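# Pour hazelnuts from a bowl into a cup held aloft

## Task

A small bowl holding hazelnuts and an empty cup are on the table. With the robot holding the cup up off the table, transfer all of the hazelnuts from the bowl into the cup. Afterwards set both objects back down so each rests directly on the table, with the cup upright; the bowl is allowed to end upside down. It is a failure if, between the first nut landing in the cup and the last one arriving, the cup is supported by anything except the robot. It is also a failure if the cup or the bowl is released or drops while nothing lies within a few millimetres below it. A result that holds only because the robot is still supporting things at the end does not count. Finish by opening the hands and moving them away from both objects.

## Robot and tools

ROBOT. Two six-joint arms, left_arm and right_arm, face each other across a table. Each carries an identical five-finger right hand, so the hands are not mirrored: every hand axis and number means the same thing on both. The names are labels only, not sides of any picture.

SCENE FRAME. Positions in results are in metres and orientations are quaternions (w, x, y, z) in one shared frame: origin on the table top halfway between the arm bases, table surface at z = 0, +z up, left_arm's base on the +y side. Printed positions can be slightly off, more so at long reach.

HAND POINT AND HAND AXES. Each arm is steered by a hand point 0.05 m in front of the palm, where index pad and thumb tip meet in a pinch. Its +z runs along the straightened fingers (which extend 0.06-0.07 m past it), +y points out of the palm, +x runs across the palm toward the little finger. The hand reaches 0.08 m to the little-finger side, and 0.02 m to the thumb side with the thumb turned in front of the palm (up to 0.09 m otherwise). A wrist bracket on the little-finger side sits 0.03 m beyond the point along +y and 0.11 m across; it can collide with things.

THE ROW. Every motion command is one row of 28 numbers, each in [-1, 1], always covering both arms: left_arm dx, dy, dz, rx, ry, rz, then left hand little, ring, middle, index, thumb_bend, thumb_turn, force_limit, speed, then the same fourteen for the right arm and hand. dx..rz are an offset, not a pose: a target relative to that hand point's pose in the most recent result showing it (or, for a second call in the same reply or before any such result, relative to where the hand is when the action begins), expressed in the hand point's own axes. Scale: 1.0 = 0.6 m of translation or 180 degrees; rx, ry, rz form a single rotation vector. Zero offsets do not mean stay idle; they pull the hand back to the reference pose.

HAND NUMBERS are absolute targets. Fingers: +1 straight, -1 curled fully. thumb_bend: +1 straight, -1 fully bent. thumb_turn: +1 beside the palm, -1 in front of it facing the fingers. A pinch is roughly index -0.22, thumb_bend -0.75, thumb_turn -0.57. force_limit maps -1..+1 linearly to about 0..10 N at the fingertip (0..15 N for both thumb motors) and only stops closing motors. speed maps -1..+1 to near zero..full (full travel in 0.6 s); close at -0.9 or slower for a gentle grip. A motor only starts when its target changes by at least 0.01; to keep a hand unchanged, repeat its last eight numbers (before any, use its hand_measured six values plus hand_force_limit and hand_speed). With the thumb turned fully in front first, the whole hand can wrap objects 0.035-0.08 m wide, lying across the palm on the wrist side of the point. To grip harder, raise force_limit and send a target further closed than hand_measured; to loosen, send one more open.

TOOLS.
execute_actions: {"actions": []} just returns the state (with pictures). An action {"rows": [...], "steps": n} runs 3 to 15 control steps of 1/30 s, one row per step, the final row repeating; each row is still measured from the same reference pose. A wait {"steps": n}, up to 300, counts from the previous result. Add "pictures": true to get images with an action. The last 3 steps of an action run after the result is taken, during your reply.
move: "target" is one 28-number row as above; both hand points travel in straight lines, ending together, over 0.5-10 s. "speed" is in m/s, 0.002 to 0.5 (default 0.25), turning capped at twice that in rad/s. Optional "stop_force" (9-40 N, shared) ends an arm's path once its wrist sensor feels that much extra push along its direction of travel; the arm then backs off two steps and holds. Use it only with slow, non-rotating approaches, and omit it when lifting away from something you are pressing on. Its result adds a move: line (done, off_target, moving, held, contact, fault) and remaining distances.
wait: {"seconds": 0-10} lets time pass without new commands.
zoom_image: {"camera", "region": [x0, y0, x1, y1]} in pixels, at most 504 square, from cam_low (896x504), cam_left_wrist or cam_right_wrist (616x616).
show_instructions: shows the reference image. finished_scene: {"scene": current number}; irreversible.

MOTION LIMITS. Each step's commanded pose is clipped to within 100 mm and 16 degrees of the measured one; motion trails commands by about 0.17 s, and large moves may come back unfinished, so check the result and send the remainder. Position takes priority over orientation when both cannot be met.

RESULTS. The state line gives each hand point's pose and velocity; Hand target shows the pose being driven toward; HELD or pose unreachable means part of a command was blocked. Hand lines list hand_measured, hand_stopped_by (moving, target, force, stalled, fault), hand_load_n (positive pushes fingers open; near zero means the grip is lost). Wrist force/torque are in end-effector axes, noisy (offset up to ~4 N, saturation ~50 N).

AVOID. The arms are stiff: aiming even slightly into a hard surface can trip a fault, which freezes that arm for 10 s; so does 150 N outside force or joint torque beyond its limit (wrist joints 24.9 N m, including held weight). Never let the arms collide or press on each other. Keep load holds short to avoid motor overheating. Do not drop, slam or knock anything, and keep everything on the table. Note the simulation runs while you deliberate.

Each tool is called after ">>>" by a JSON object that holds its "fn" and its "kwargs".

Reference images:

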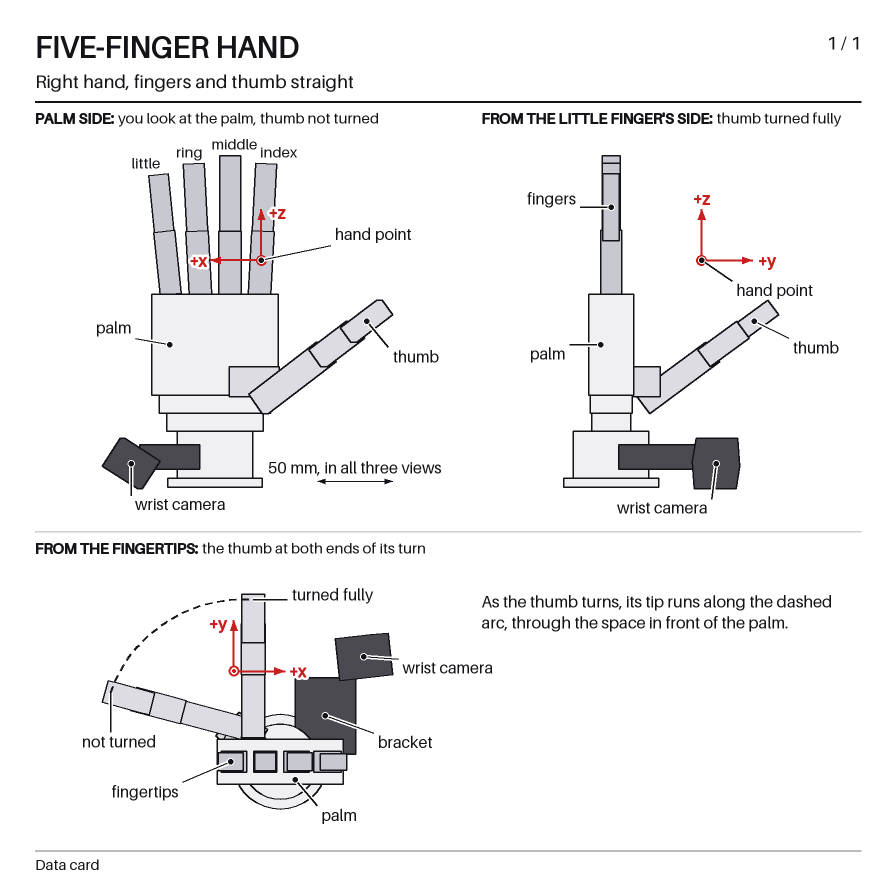

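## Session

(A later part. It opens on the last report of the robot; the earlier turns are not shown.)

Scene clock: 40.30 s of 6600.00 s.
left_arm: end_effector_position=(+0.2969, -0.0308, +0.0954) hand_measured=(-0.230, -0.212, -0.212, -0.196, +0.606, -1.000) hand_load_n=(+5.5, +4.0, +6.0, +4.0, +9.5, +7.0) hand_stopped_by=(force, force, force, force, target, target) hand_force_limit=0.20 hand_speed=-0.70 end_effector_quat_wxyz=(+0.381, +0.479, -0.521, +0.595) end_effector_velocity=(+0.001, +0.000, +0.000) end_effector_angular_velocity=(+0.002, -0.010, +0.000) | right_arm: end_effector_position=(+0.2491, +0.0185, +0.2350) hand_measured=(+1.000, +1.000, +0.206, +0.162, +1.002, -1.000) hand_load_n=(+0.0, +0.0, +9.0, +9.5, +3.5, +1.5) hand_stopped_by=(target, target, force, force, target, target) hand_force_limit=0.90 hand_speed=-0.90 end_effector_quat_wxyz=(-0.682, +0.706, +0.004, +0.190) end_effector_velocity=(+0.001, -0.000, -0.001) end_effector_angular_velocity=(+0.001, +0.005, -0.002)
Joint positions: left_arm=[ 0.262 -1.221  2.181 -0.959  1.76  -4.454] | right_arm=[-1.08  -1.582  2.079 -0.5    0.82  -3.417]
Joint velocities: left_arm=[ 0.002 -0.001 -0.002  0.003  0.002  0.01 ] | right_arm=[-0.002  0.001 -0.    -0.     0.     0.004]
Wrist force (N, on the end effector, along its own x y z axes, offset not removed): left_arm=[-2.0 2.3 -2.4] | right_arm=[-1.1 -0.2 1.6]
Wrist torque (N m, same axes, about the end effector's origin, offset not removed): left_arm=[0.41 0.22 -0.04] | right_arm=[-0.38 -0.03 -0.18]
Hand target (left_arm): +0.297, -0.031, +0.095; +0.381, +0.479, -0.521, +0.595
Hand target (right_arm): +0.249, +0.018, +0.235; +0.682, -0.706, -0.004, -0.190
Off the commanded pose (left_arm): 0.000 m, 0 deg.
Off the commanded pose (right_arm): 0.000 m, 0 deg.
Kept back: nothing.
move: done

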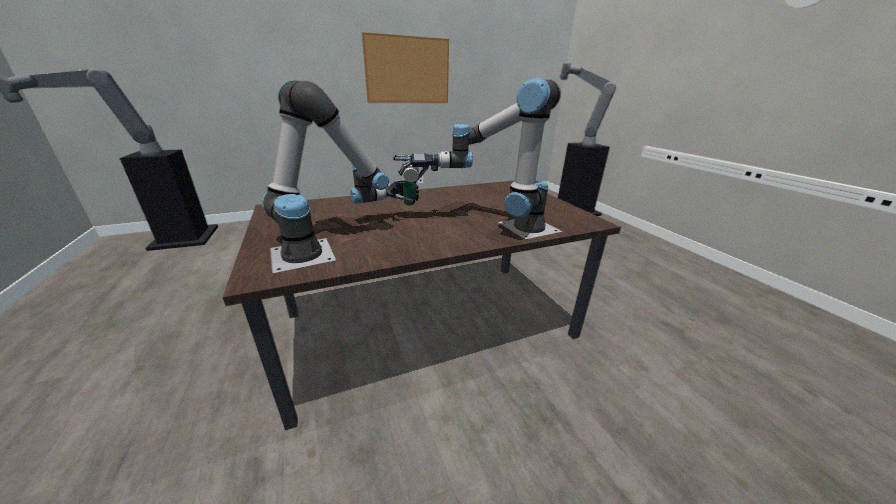

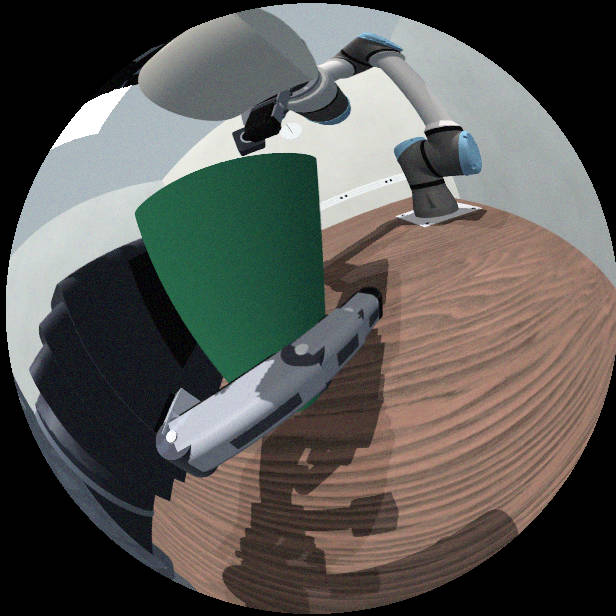

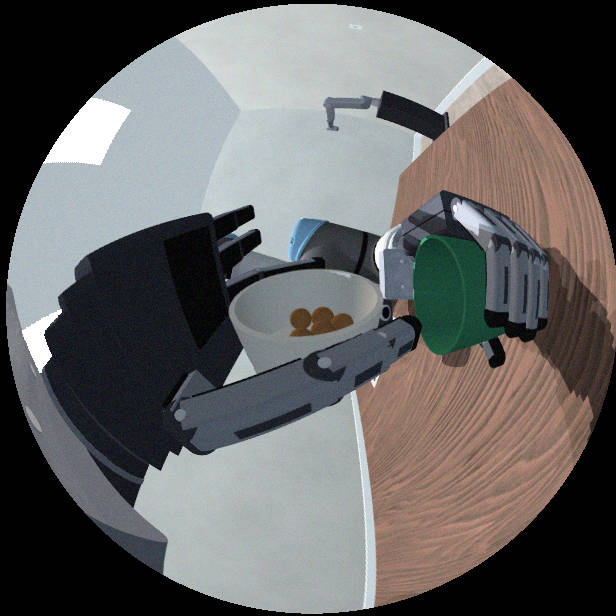

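>>> {"fn": "move", "kwargs": {"target": [0,0,0,0,0,0,-1,-1,-1,-1,0.6,-1,0.2,-0.7, 0.005,0.0135,0,0,0,0.06,1,1,-0.97,-0.97,1,-1,0.9,-0.9], "speed": 0.06}}

Scene clock: 42.47 s of 6600.00 s.
left_arm: end_effector_position=(+0.2969, -0.0308, +0.0954) hand_measured=(-0.230, -0.212, -0.212, -0.196, +0.606, -1.000) hand_load_n=(+5.5, +4.0, +6.0, +4.0, +9.5, +7.0) hand_stopped_by=(force, force, force, force, target, target) hand_force_limit=0.20 hand_speed=-0.70 end_effector_quat_wxyz=(+0.381, +0.479, -0.521, +0.595) end_effector_velocity=(+0.000, -0.000, -0.000) end_effector_angular_velocity=(+0.000, -0.000, +0.001) | right_arm: end_effector_position=(+0.2540, +0.0172, +0.2282) hand_measured=(+1.000, +1.000, +0.206, +0.162, +1.002, -1.000) hand_load_n=(+0.0, +0.0, +9.0, +9.5, +3.5, +1.0) hand_stopped_by=(target, target, force, force, target, target) hand_force_limit=0.90 hand_speed=-0.90 end_effector_quat_wxyz=(+0.697, -0.704, +0.062, -0.125) end_effector_velocity=(+0.000, -0.000, -0.001) end_effector_angular_velocity=(+0.003, +0.012, +0.001)
Joint positions: left_arm=[ 0.262 -1.221  2.181 -0.959  1.76  -4.454] | right_arm=[-1.116 -1.551  2.079 -0.531  0.784 -3.23 ]
Joint velocities: left_arm=[-0.     0.     0.    -0.    -0.001  0.   ] | right_arm=[-0.003  0.003  0.001 -0.004 -0.004  0.012]
Wrist force (N, on the end effector, along its own x y z axes, offset not removed): left_arm=[1.1 1.0 -1.5] | right_arm=[-0.8 1.5 1.7]
Wrist torque (N m, same axes, about the end effector's origin, offset not removed): left_arm=[0.21 -0.30 0.16] | right_arm=[0.04 -0.01 -0.17]
Hand target (left_arm): +0.297, -0.031, +0.095; +0.381, +0.479, -0.521, +0.595
Hand target (right_arm): +0.254, +0.017, +0.228; +0.697, -0.704, +0.062, -0.125
Off the commanded pose (left_arm): 0.000 m, 0 deg.
Off the commanded pose (right_arm): 0.000 m, 0 deg.
Kept back: nothing.
move: done

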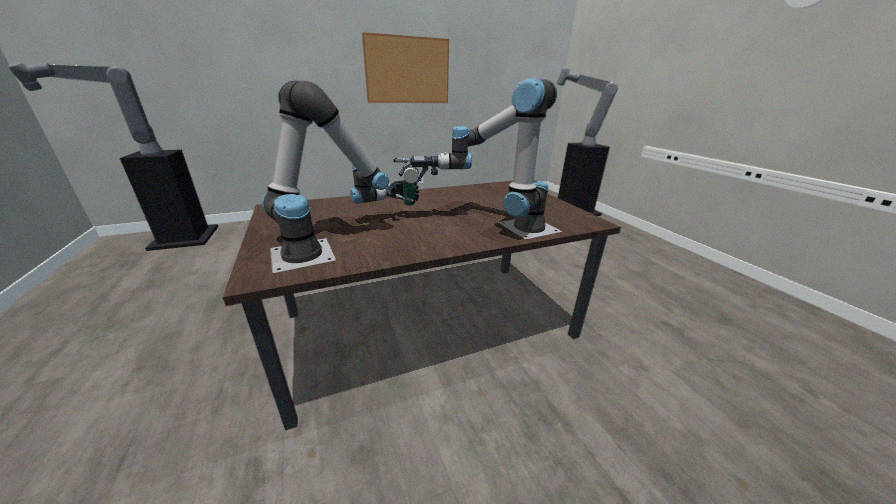

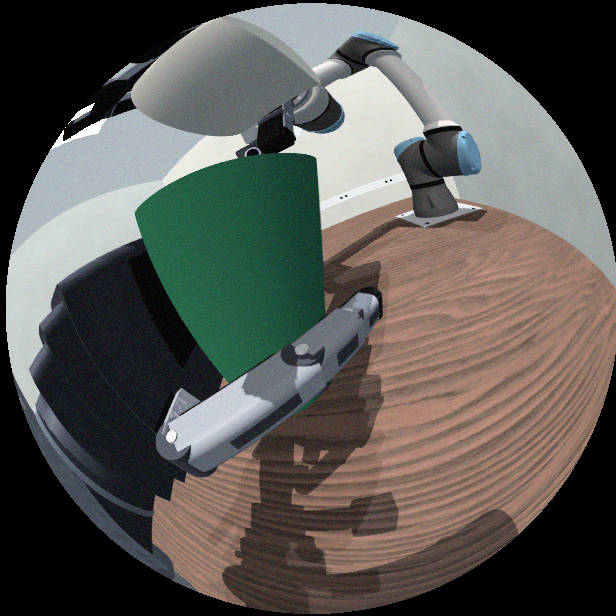

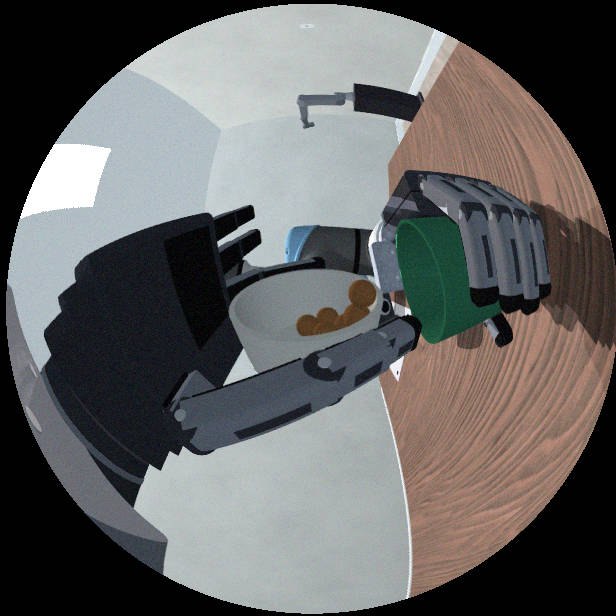

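>>> {"fn": "move", "kwargs": {"target": [0,0,0,0,0,0,-1,-1,-1,-1,0.6,-1,0.2,-0.7, 0.012,-0.005,0,0,0,0.06,1,1,-0.97,-0.97,1,-1,0.9,-0.9], "speed": 0.035}}

Scene clock: 45.60 s of 6600.00 s.
left_arm: end_effector_position=(+0.2969, -0.0308, +0.0954) hand_measured=(-0.230, -0.212, -0.212, -0.196, +0.606, -1.000) hand_load_n=(+5.5, +4.0, +6.0, +4.0, +9.5, +7.0) hand_stopped_by=(force, force, force, force, target, target) hand_force_limit=0.20 hand_speed=-0.70 end_effector_quat_wxyz=(+0.381, +0.479, -0.521, +0.595) end_effector_velocity=(+0.000, -0.000, +0.001) end_effector_angular_velocity=(-0.001, -0.001, -0.000) | right_arm: end_effector_position=(+0.2606, +0.0154, +0.2318) hand_measured=(+1.000, +1.000, +0.206, +0.162, +1.002, -1.000) hand_load_n=(+0.0, +0.0, +9.0, +9.5, +3.5, +1.0) hand_stopped_by=(target, target, force, force, target, target) hand_force_limit=0.90 hand_speed=-0.90 end_effector_quat_wxyz=(+0.705, -0.695, +0.127, -0.060) end_effector_velocity=(+0.001, -0.001, +0.000) end_effector_angular_velocity=(+0.004, +0.013, -0.002)
Joint positions: left_arm=[ 0.262 -1.221  2.181 -0.959  1.76  -4.454] | right_arm=[-1.152 -1.529  2.062 -0.536  0.749 -3.042]
Joint velocities: left_arm=[-0.    -0.001 -0.001 -0.    -0.     0.001] | right_arm=[-0.004  0.001 -0.    -0.002 -0.002  0.015]
Wrist force (N, on the end effector, along its own x y z axes, offset not removed): left_arm=[1.3 3.4 0.2] | right_arm=[-0.2 -1.1 2.8]
Wrist torque (N m, same axes, about the end effector's origin, offset not removed): left_arm=[0.52 -0.43 0.16] | right_arm=[-0.44 -0.16 -0.20]
Hand target (left_arm): +0.297, -0.031, +0.095; +0.381, +0.479, -0.521, +0.595
Hand target (right_arm): +0.261, +0.015, +0.232; +0.705, -0.695, +0.128, -0.059
Off the commanded pose (left_arm): 0.000 m, 0 deg.
Off the commanded pose (right_arm): 0.000 m, 0 deg.
Kept back: nothing.
move: done

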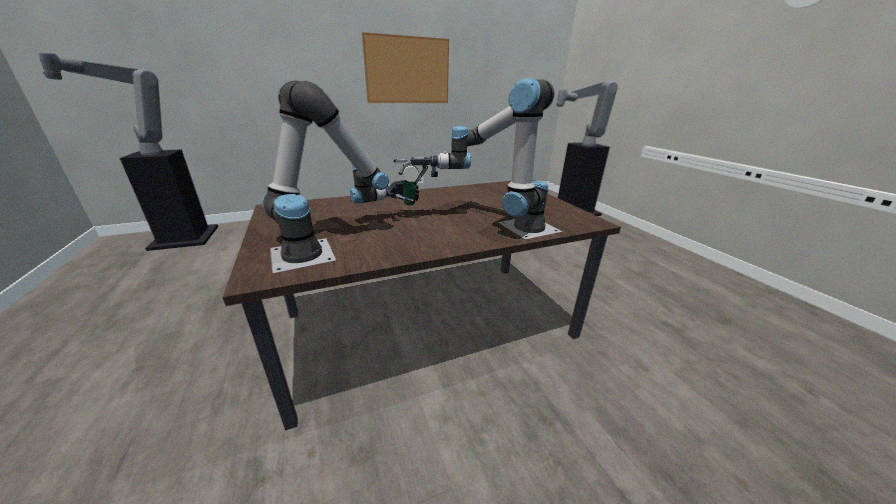

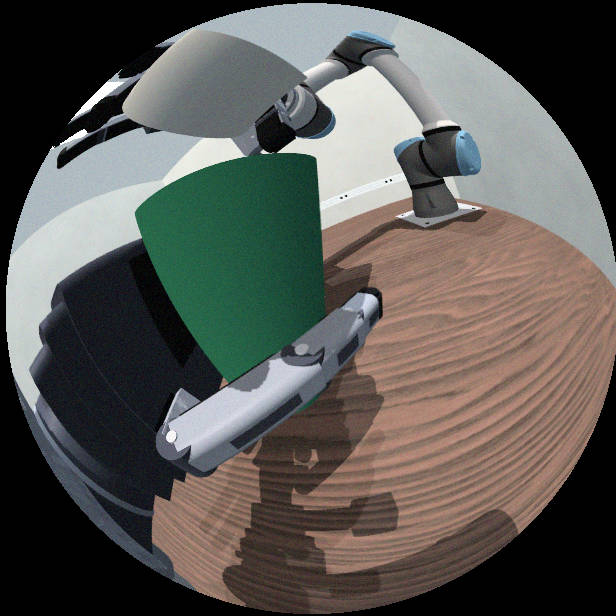

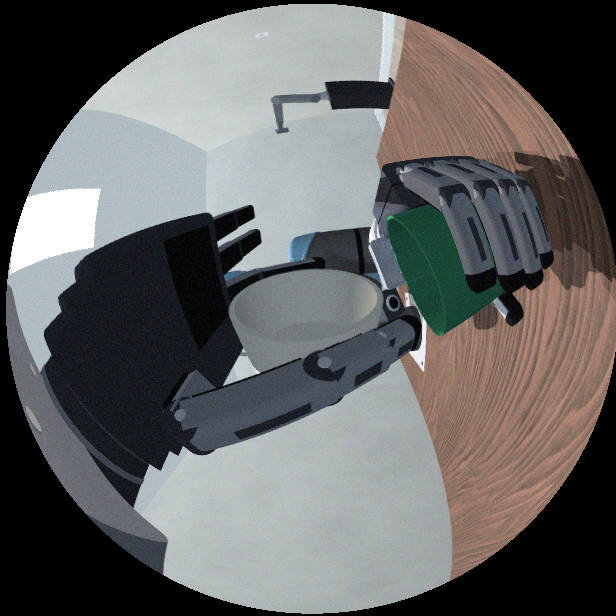

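>>> {"fn": "zoom_image", "kwargs": {"camera": "cam_low", "region": [230, 150, 630, 310]}}

>>> {"fn": "zoom_image", "kwargs": {"camera": "cam_right_wrist", "region": [220, 150, 520, 400]}}

Region (230, 150, 630, 310) of cam_low's 896x504 image, scaled by 1.260, with more detail than that image has; it fills the top 202 rows of this view, and the rest is white.

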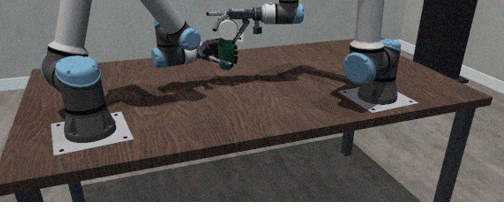

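Region (220, 150, 520, 400) of cam_right_wrist's 616x616 image, scaled by 1.680, with more detail than that image has.

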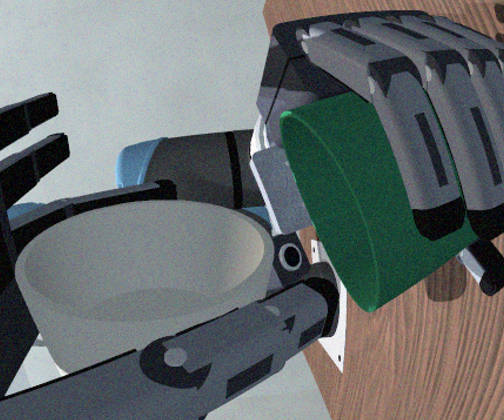

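>>> {"fn": "move", "kwargs": {"target": [0,0,0,0,0,0,-1,-1,-1,-1,0.6,-1,0.2,-0.7, 0.012,-0.014,0,0,0,0.07,1,1,-0.97,-0.97,1,-1,0.9,-0.9], "speed": 0.15}}

Scene clock: 46.97 s of 6600.00 s.
left_arm: end_effector_position=(+0.2969, -0.0308, +0.0954) hand_measured=(-0.230, -0.212, -0.212, -0.196, +0.606, -1.000) hand_load_n=(+5.5, +4.0, +6.0, +4.0, +9.5, +7.0) hand_stopped_by=(force, force, force, force, target, target) hand_force_limit=0.20 hand_speed=-0.70 end_effector_quat_wxyz=(+0.381, +0.479, -0.521, +0.595) end_effector_velocity=(+0.000, -0.000, +0.001) end_effector_angular_velocity=(-0.002, -0.001, -0.000) | right_arm: end_effector_position=(+0.2683, +0.0133, +0.2394) hand_measured=(+1.000, +1.000, +0.206, +0.162, +1.002, -1.000) hand_load_n=(+0.0, +0.0, +9.0, +9.5, +3.5, +1.0) hand_stopped_by=(target, target, force, force, target, target) hand_force_limit=0.90 hand_speed=-0.90 end_effector_quat_wxyz=(+0.708, -0.677, +0.202, +0.018) end_effector_velocity=(+0.001, -0.000, +0.000) end_effector_angular_velocity=(+0.005, +0.012, -0.001)
Joint positions: left_arm=[ 0.262 -1.221  2.181 -0.959  1.76  -4.454] | right_arm=[-1.188 -1.505  2.041 -0.539  0.713 -2.824]
Joint velocities: left_arm=[ 0.001 -0.    -0.001 -0.001  0.001 -0.   ] | right_arm=[-0.002  0.002  0.    -0.004 -0.001  0.014]
Wrist force (N, on the end effector, along its own x y z axes, offset not removed): left_arm=[3.3 2.7 0.5] | right_arm=[0.0 1.5 0.3]
Wrist torque (N m, same axes, about the end effector's origin, offset not removed): left_arm=[0.26 -0.70 0.29] | right_arm=[0.09 -0.11 -0.08]
Hand target (left_arm): +0.297, -0.031, +0.095; +0.381, +0.479, -0.521, +0.595
Hand target (right_arm): +0.268, +0.013, +0.239; +0.708, -0.677, +0.203, +0.018
Off the commanded pose (left_arm): 0.000 m, 0 deg.
Off the commanded pose (right_arm): 0.000 m, 0 deg.
Kept back: nothing.
move: done

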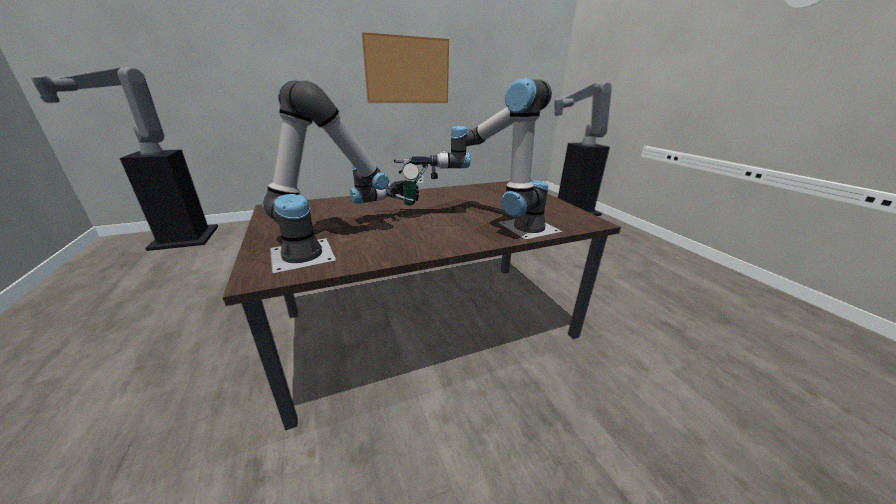

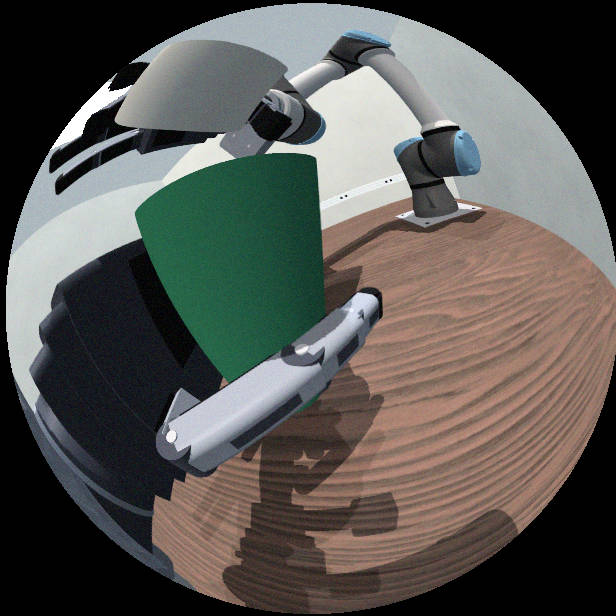

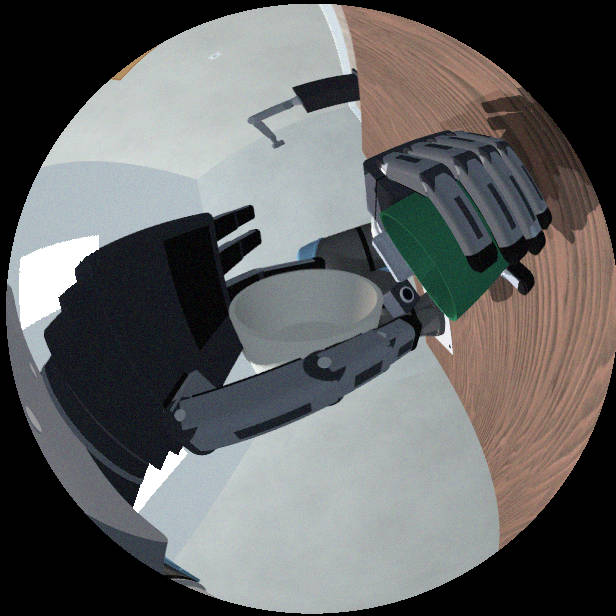

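>>> {"fn": "move", "kwargs": {"target": [-0.094,-0.189,-0.185,0,0,-0.083,-1,-1,-1,-1,0.6,-1,0.2,-0.7, -0.097,0.01,-0.083,0,0,-0.6,1,1,-0.97,-0.97,1,-1,0.9,-0.9], "speed": 0.4}}

Scene clock: 50.37 s of 6600.00 s.
left_arm: end_effector_position=(+0.3995, +0.1000, +0.0699) hand_measured=(-0.230, -0.212, -0.212, -0.196, +0.606, -1.000) hand_load_n=(+5.5, +4.0, +6.0, +4.0, +9.5, +7.0) hand_stopped_by=(force, force, force, force, target, target) hand_force_limit=0.20 hand_speed=-0.70 end_effector_quat_wxyz=(+0.455, +0.543, -0.454, +0.541) end_effector_velocity=(+0.001, +0.001, +0.000) end_effector_angular_velocity=(-0.001, +0.001, +0.000) | right_arm: end_effector_position=(+0.2001, -0.0200, +0.2517) hand_measured=(+1.000, +1.000, +0.206, +0.162, +1.002, -1.000) hand_load_n=(+0.0, +0.0, +9.0, +10.0, +3.5, +2.0) hand_stopped_by=(target, target, force, force, target, target) hand_force_limit=0.90 hand_speed=-0.90 end_effector_quat_wxyz=(-0.431, +0.562, +0.428, +0.562) end_effector_velocity=(-0.000, -0.000, +0.000) end_effector_angular_velocity=(-0.003, -0.010, -0.002)
Joint positions: left_arm=[ 0.71  -1.106  2.167 -1.059  2.208 -4.715] | right_arm=[-0.889 -1.761  2.29  -0.532  1.011 -4.709]
Joint velocities: left_arm=[ 0.003  0.    -0.    -0.001  0.003 -0.001] | right_arm=[ 0.002 -0.     0.001 -0.     0.003 -0.011]
Wrist force (N, on the end effector, along its own x y z axes, offset not removed): left_arm=[1.1 2.4 0.4] | right_arm=[-2.7 -1.9 0.6]
Wrist torque (N m, same axes, about the end effector's origin, offset not removed): left_arm=[0.46 -0.40 -0.03] | right_arm=[-0.35 0.13 -0.23]
Hand target (left_arm): +0.400, +0.100, +0.070; +0.455, +0.543, -0.454, +0.541
Hand target (right_arm): +0.200, -0.020, +0.252; -0.430, +0.561, +0.429, +0.562
Off the commanded pose (left_arm): 0.000 m, 0 deg.
Off the commanded pose (right_arm): 0.000 m, 0 deg.
Kept back: nothing.
move: done

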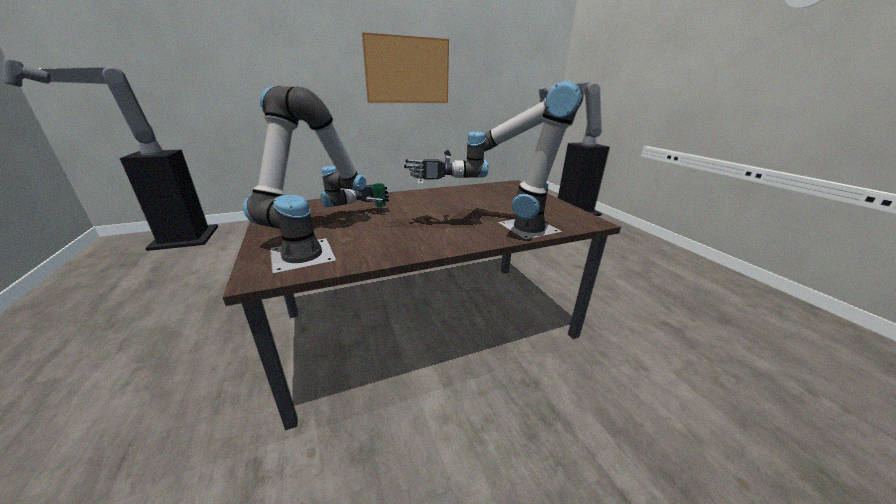

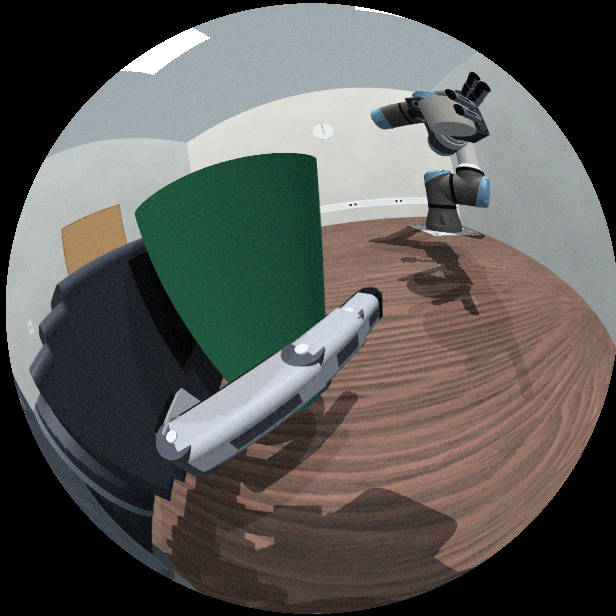

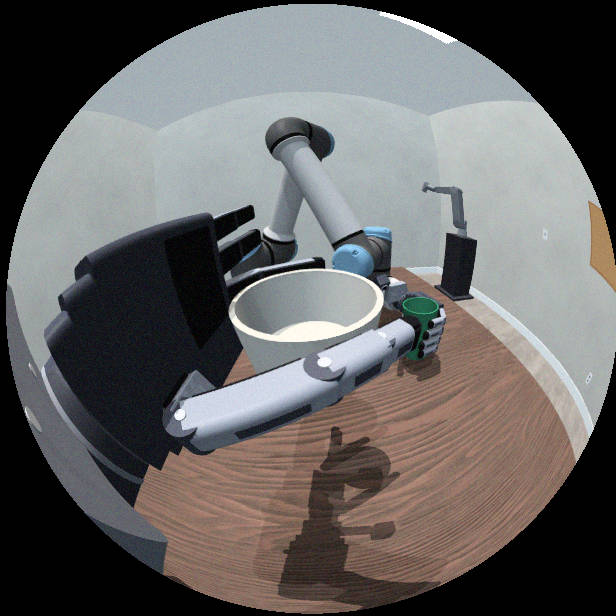

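>>> {"fn": "zoom_image", "kwargs": {"camera": "cam_right_wrist", "region": [360, 260, 480, 370]}}

>>> {"fn": "move", "kwargs": {"target": [-0.052,0,0,0,0,0,-1,-1,-1,-1,0.6,-1,0.2,-0.7, -0.372,0,0,0,0,0,1,1,-0.97,-0.97,1,-1,0.9,-0.9], "speed": 0.25}}

Region (360, 260, 480, 370) of cam_right_wrist's 616x616 image, scaled by 4.200, with more detail than that image has; it fills the top 462 rows of this view, and the rest is white.

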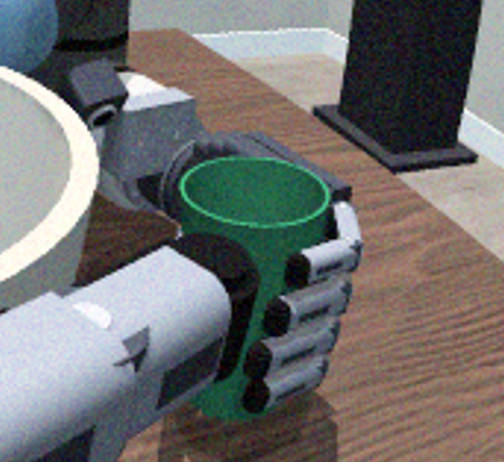

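Scene clock: 52.13 s of 6600.00 s.
left_arm: end_effector_position=(+0.3995, +0.1000, +0.0387) hand_measured=(-0.230, -0.212, -0.212, -0.196, +0.606, -1.000) hand_load_n=(+5.5, +4.0, +6.0, +4.0, +9.5, +7.0) hand_stopped_by=(force, force, force, force, target, target) hand_force_limit=0.20 hand_speed=-0.70 end_effector_quat_wxyz=(+0.455, +0.543, -0.454, +0.541) end_effector_velocity=(-0.000, -0.000, -0.000) end_effector_angular_velocity=(+0.000, +0.001, -0.000) | right_arm: end_effector_position=(+0.1998, -0.0194, +0.0285) hand_measured=(+1.000, +1.000, +0.206, +0.162, +1.002, -1.000) hand_load_n=(+0.0, +0.0, +9.0, +10.0, +3.5, +2.0) hand_stopped_by=(target, target, force, force, target, target) hand_force_limit=0.90 hand_speed=-0.90 end_effector_quat_wxyz=(-0.430, +0.562, +0.428, +0.562) end_effector_velocity=(+0.001, +0.001, -0.003) end_effector_angular_velocity=(+0.005, -0.002, -0.000)
Joint positions: left_arm=[ 0.71  -1.027  2.172 -1.144  2.208 -4.715] | right_arm=[-0.887 -1.116  2.502 -1.388  1.014 -4.709]
Joint velocities: left_arm=[-0.     0.001  0.    -0.001 -0.    -0.   ] | right_arm=[ 0.001  0.016 -0.002 -0.021  0.002  0.003]
Wrist force (N, on the end effector, along its own x y z axes, offset not removed): left_arm=[2.6 1.1 0.9] | right_arm=[-0.9 -1.5 2.3]
Wrist torque (N m, same axes, about the end effector's origin, offset not removed): left_arm=[0.22 -0.80 0.08] | right_arm=[-0.42 -0.19 -0.11]
Hand target (left_arm): +0.399, +0.100, +0.039; +0.455, +0.543, -0.454, +0.541
Hand target (right_arm): +0.200, -0.019, +0.028; -0.431, +0.562, +0.428, +0.562
Off the commanded pose (left_arm): 0.000 m, 0 deg.
Off the commanded pose (right_arm): 0.000 m, 0 deg.
Kept back: nothing.
move: done

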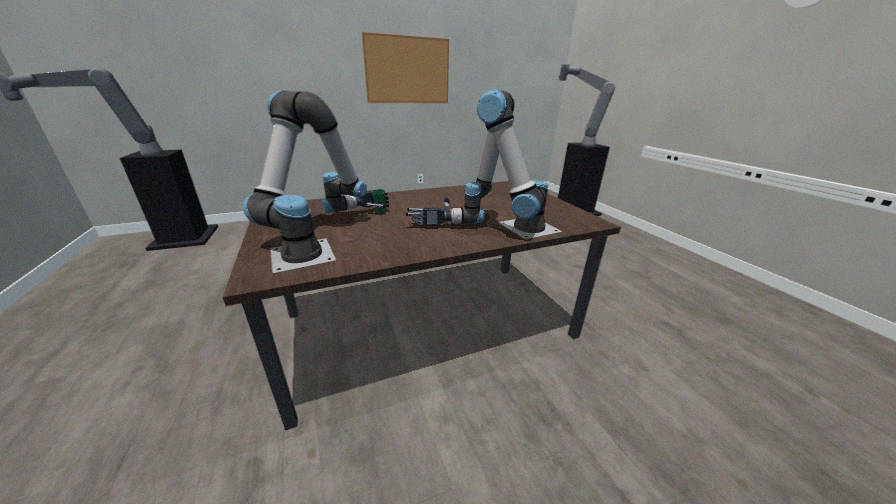

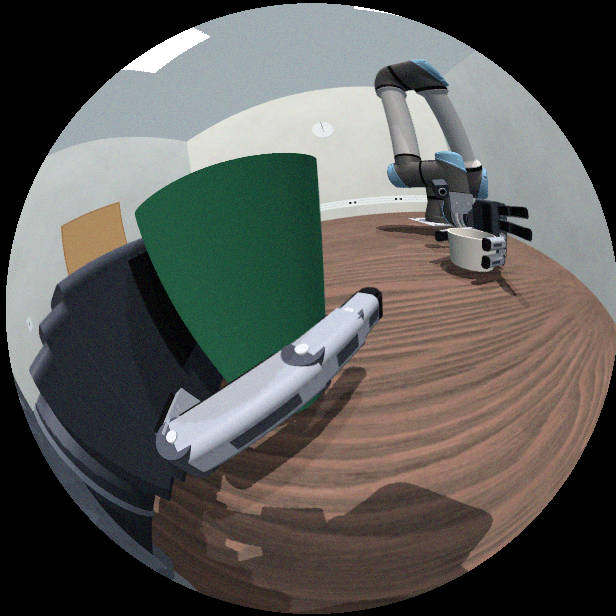

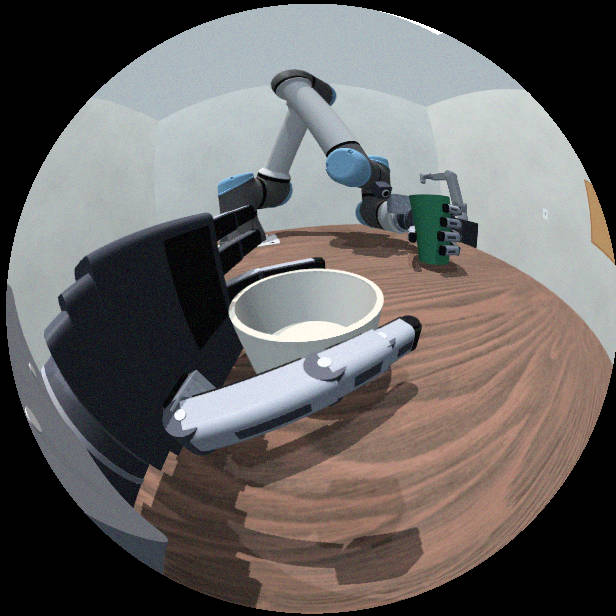

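>>> {"fn": "move", "kwargs": {"target": [-0.025,0,0,0,0,0,-1,-1,-1,-1,0.6,-1,0.2,-0.7, -0.025,0,0,0,0,0,1,1,-0.97,-0.97,1,-1,0.9,-0.9], "speed": 0.008, "stop_force": 9}}

Scene clock: 54.00 s of 6600.00 s.
left_arm: end_effector_position=(+0.3994, +0.1000, +0.0289) hand_measured=(-0.230, -0.212, -0.212, -0.196, +0.606, -1.000) hand_load_n=(+6.0, +4.0, +5.5, +3.0, +9.5, +1.5) hand_stopped_by=(force, force, force, force, target, target) hand_force_limit=0.20 hand_speed=-0.70 end_effector_quat_wxyz=(+0.455, +0.543, -0.454, +0.541) end_effector_velocity=(-0.000, -0.001, +0.003) end_effector_angular_velocity=(-0.001, -0.001, -0.002) | right_arm: end_effector_position=(+0.1998, -0.0193, +0.0185) hand_measured=(+1.000, +1.000, +0.206, +0.162, +1.002, -1.000) hand_load_n=(+0.0, +0.0, +9.0, +9.0, +3.5, -2.0) hand_stopped_by=(target, target, force, force, target, target) hand_force_limit=0.90 hand_speed=-0.90 end_effector_quat_wxyz=(-0.430, +0.562, +0.428, +0.562) end_effector_velocity=(+0.000, -0.000, +0.002) end_effector_angular_velocity=(-0.001, +0.001, -0.001)
Joint positions: left_arm=[ 0.709 -1.002  2.172 -1.169  2.208 -4.715] | right_arm=[-0.887 -1.077  2.501 -1.426  1.014 -4.709]
Joint velocities: left_arm=[-0.001 -0.007 -0.001  0.005  0.     0.   ] | right_arm=[-0.    -0.011 -0.     0.013  0.001 -0.   ]
Wrist force (N, on the end effector, along its own x y z axes, offset not removed): left_arm=[10.0 4.1 1.3] | right_arm=[9.8 -0.3 -2.8]
Wrist torque (N m, same axes, about the end effector's origin, offset not removed): left_arm=[0.35 -0.70 0.02] | right_arm=[0.17 -0.07 -0.02]
Hand target (left_arm): +0.399, +0.100, +0.029; +0.455, +0.542, -0.454, +0.541
Hand target (right_arm): +0.200, -0.019, +0.019; -0.430, +0.562, +0.428, +0.562
Off the commanded pose (left_arm): 0.005 m, 0 deg.
Off the commanded pose (right_arm): 0.005 m, 0 deg.
Kept back: nothing.
move: contact (left_arm, right_arm)

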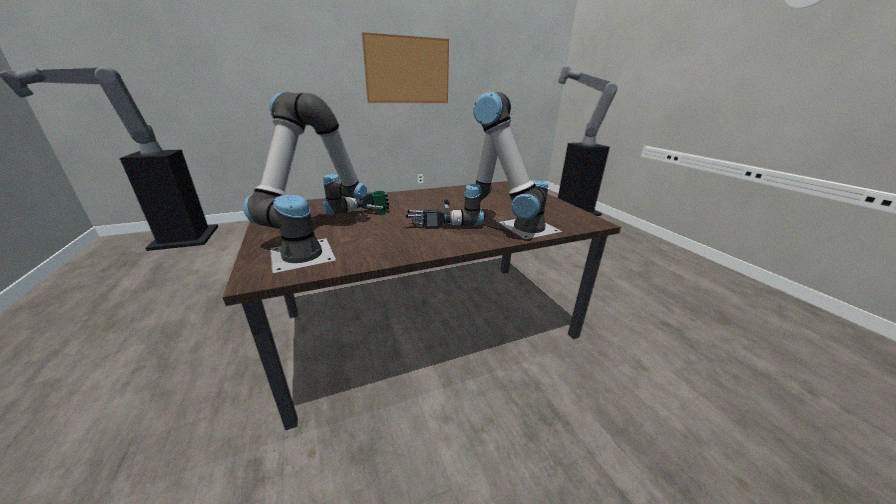

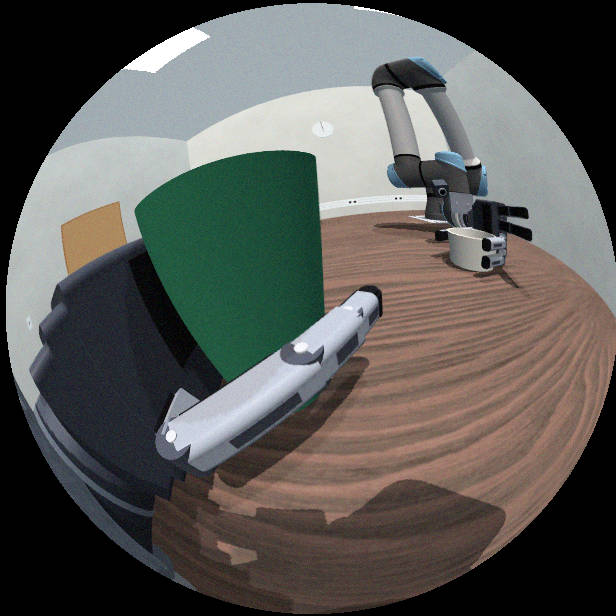

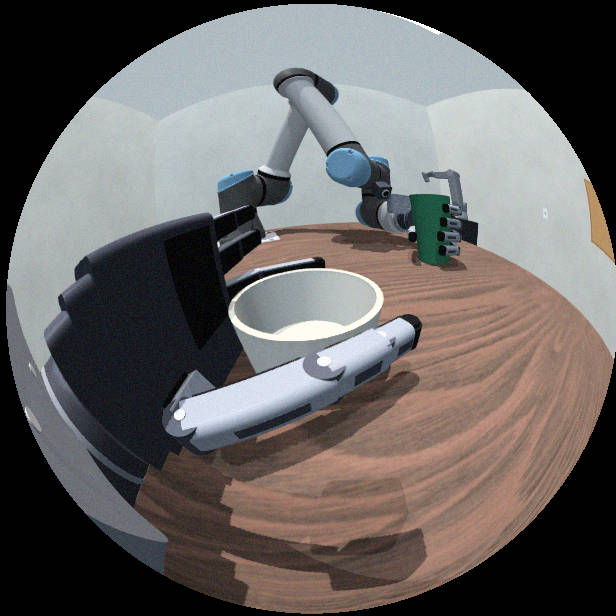

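Both touched down at the grasp heights. Opening gently.

>>> {"fn": "move", "kwargs": {"target": [0,0,0,0,0,0,1,1,1,1,1,-1,0.2,-0.6, 0,0,0,0,0,0,1,1,1,1,1,-1,0.9,-0.6]}}

Scene clock: 56.37 s of 6600.00 s.
left_arm: end_effector_position=(+0.3994, +0.1000, +0.0289) hand_measured=(+1.000, +1.000, +1.000, +1.000, +1.000, -1.000) hand_load_n=(+0.0, +0.0, +0.0, +0.0, +0.0, +0.0) hand_stopped_by=(target, target, target, target, target, target) hand_force_limit=0.20 hand_speed=-0.60 end_effector_quat_wxyz=(+0.455, +0.543, -0.454, +0.541) end_effector_velocity=(-0.000, +0.000, -0.000) end_effector_angular_velocity=(+0.000, +0.002, +0.000) | right_arm: end_effector_position=(+0.1998, -0.0193, +0.0185) hand_measured=(+1.000, +1.000, +1.000, +1.000, +1.000, -1.000) hand_load_n=(+0.0, +0.0, +0.0, +0.0, +0.0, +0.0) hand_stopped_by=(target, target, target, target, target, target) hand_force_limit=0.90 hand_speed=-0.60 end_effector_quat_wxyz=(-0.430, +0.562, +0.428, +0.562) end_effector_velocity=(+0.000, -0.000, -0.000) end_effector_angular_velocity=(-0.000, -0.000, +0.000)
Joint positions: left_arm=[ 0.709 -1.002  2.172 -1.169  2.208 -4.715] | right_arm=[-0.887 -1.077  2.501 -1.426  1.014 -4.709]
Joint velocities: left_arm=[-0.     0.001  0.    -0.    -0.001 -0.001] | right_arm=[-0.     0.001  0.    -0.    -0.    -0.001]
Wrist force (N, on the end effector, along its own x y z axes, offset not removed): left_arm=[2.4 1.0 -1.2] | right_arm=[1.0 -0.2 -1.0]
Wrist torque (N m, same axes, about the end effector's origin, offset not removed): left_arm=[0.14 -0.53 -0.01] | right_arm=[-0.04 -0.18 -0.06]
Hand target (left_arm): +0.399, +0.100, +0.029; +0.455, +0.543, -0.454, +0.541
Hand target (right_arm): +0.200, -0.019, +0.019; -0.430, +0.562, +0.428, +0.562
Off the commanded pose (left_arm): 0.000 m, 0 deg.
Off the commanded pose (right_arm): 0.000 m, 0 deg.
Kept back: nothing.
move: done

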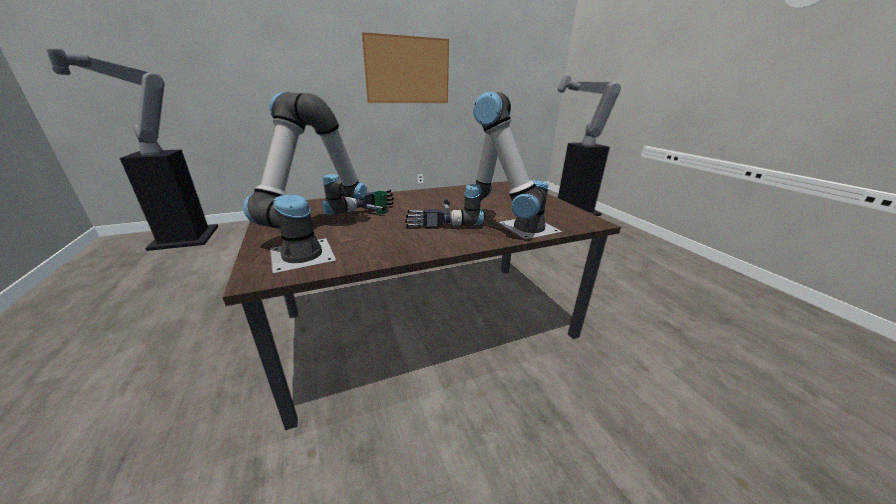

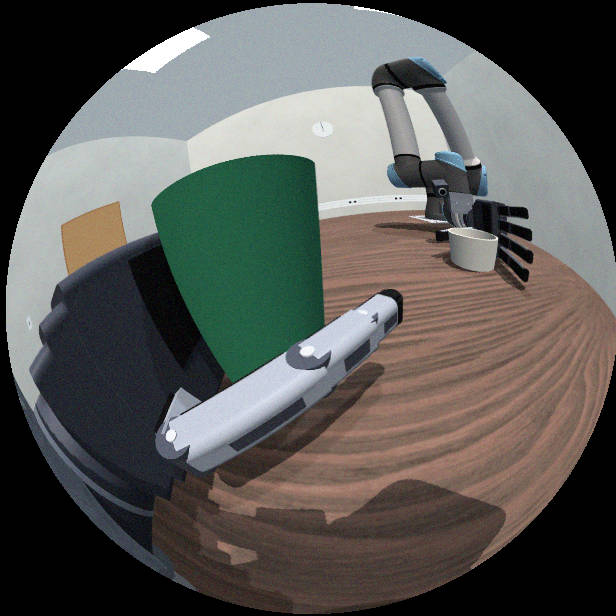

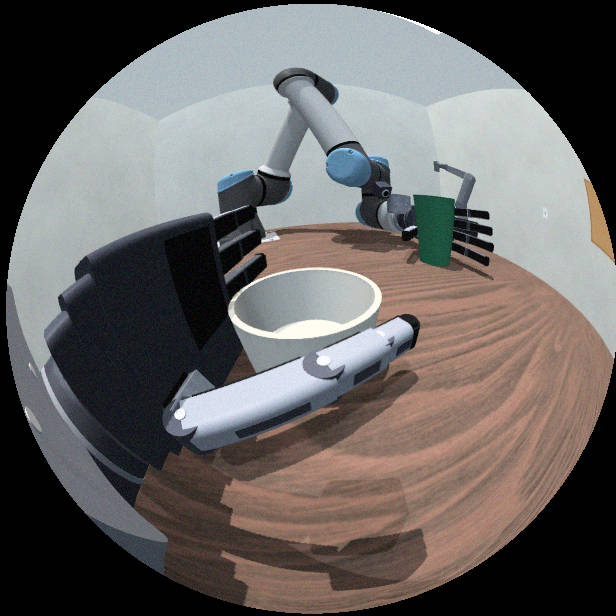

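>>> {"fn": "move", "kwargs": {"target": [0.2,-0.075,-0.2,0,0,0,1,1,1,1,1,-1,0.2,-0.6, 0.22,-0.035,-0.09,0,0,0,1,1,1,1,1,-1,0.9,-0.6], "speed": 0.2}}

Scene clock: 58.07 s of 6600.00 s.
left_arm: end_effector_position=(+0.4020, +0.1138, +0.0417) hand_measured=(+1.000, +1.000, +1.000, +1.000, +1.000, -1.000) hand_load_n=(+0.0, +0.0, +0.0, +0.0, +0.0, +0.0) hand_stopped_by=(target, target, target, target, target, target) hand_force_limit=0.20 hand_speed=-0.60 end_effector_quat_wxyz=(+0.455, +0.543, -0.454, +0.541) end_effector_velocity=(-0.000, +0.000, -0.000) end_effector_angular_velocity=(+0.000, +0.000, +0.001) | right_arm: end_effector_position=(+0.1656, -0.0662, +0.1504) hand_measured=(+1.000, +1.000, +1.000, +1.000, +1.000, -1.000) hand_load_n=(+0.0, +0.0, +0.0, +0.0, +0.0, +0.0) hand_stopped_by=(target, target, target, target, target, target) hand_force_limit=0.90 hand_speed=-0.60 end_effector_quat_wxyz=(-0.431, +0.562, +0.428, +0.562) end_effector_velocity=(+0.000, -0.001, +0.002) end_effector_angular_velocity=(-0.004, +0.002, -0.000)
Joint positions: left_arm=[ 0.741 -1.039  2.181 -1.141  2.239 -4.716] | right_arm=[-0.942 -1.697  2.582 -0.889  0.958 -4.709]
Joint velocities: left_arm=[-0.     0.     0.001 -0.    -0.001  0.   ] | right_arm=[-0.004 -0.011 -0.003  0.019 -0.004 -0.002]
Wrist force (N, on the end effector, along its own x y z axes, offset not removed): left_arm=[0.7 2.1 -0.3] | right_arm=[-2.1 1.7 2.2]
Wrist torque (N m, same axes, about the end effector's origin, offset not removed): left_arm=[0.38 -0.22 -0.18] | right_arm=[0.25 0.15 -0.16]
Hand target (left_arm): +0.402, +0.114, +0.042; +0.455, +0.543, -0.454, +0.541
Hand target (right_arm): +0.166, -0.066, +0.151; -0.430, +0.562, +0.428, +0.562
Off the commanded pose (left_arm): 0.157 m, 0 deg; position clipped at the last step of the last action.
Off the commanded pose (right_arm): 0.000 m, 0 deg.
Kept back: nothing.
move: held (left_arm); limits=paced,held; held on 36 of 44 steps (left_arm), including the last (left_arm)
pose unreachable (left arm): on one or more control steps of this call this arm could not follow its commanded pose, so it was not sent that pose on those steps. On the call's last step it was still not sent that pose. It may still have moved: this result reports where it is.
cause: the commanded pose would bring two parts of the arm too close to each other (joints 4 (wrist 1) to 6 (wrist 3) lie between them).

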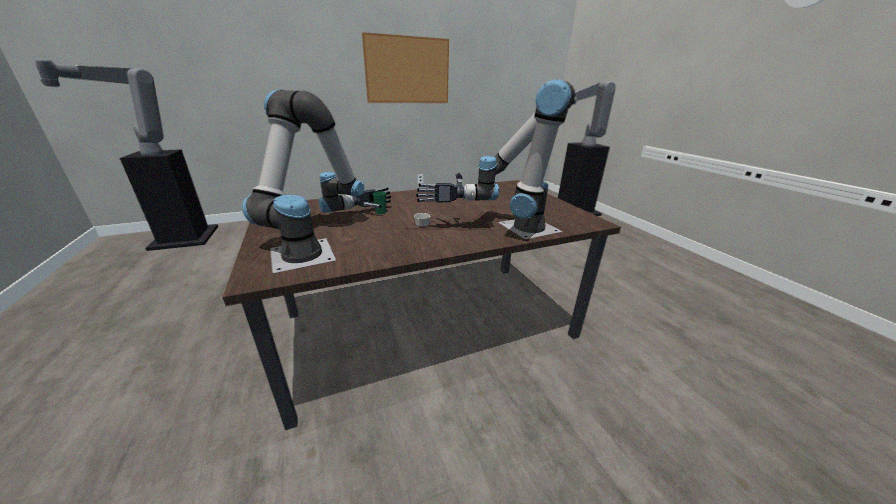

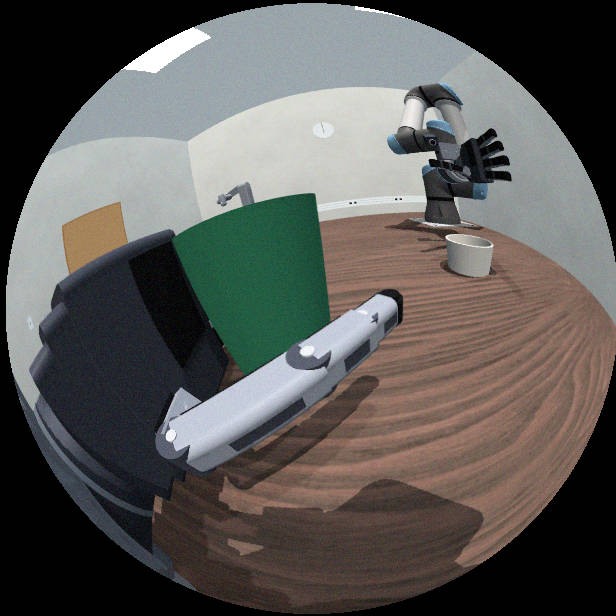

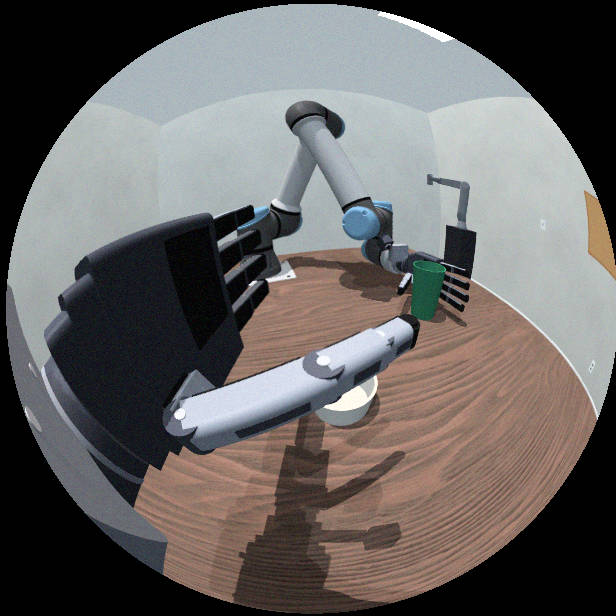

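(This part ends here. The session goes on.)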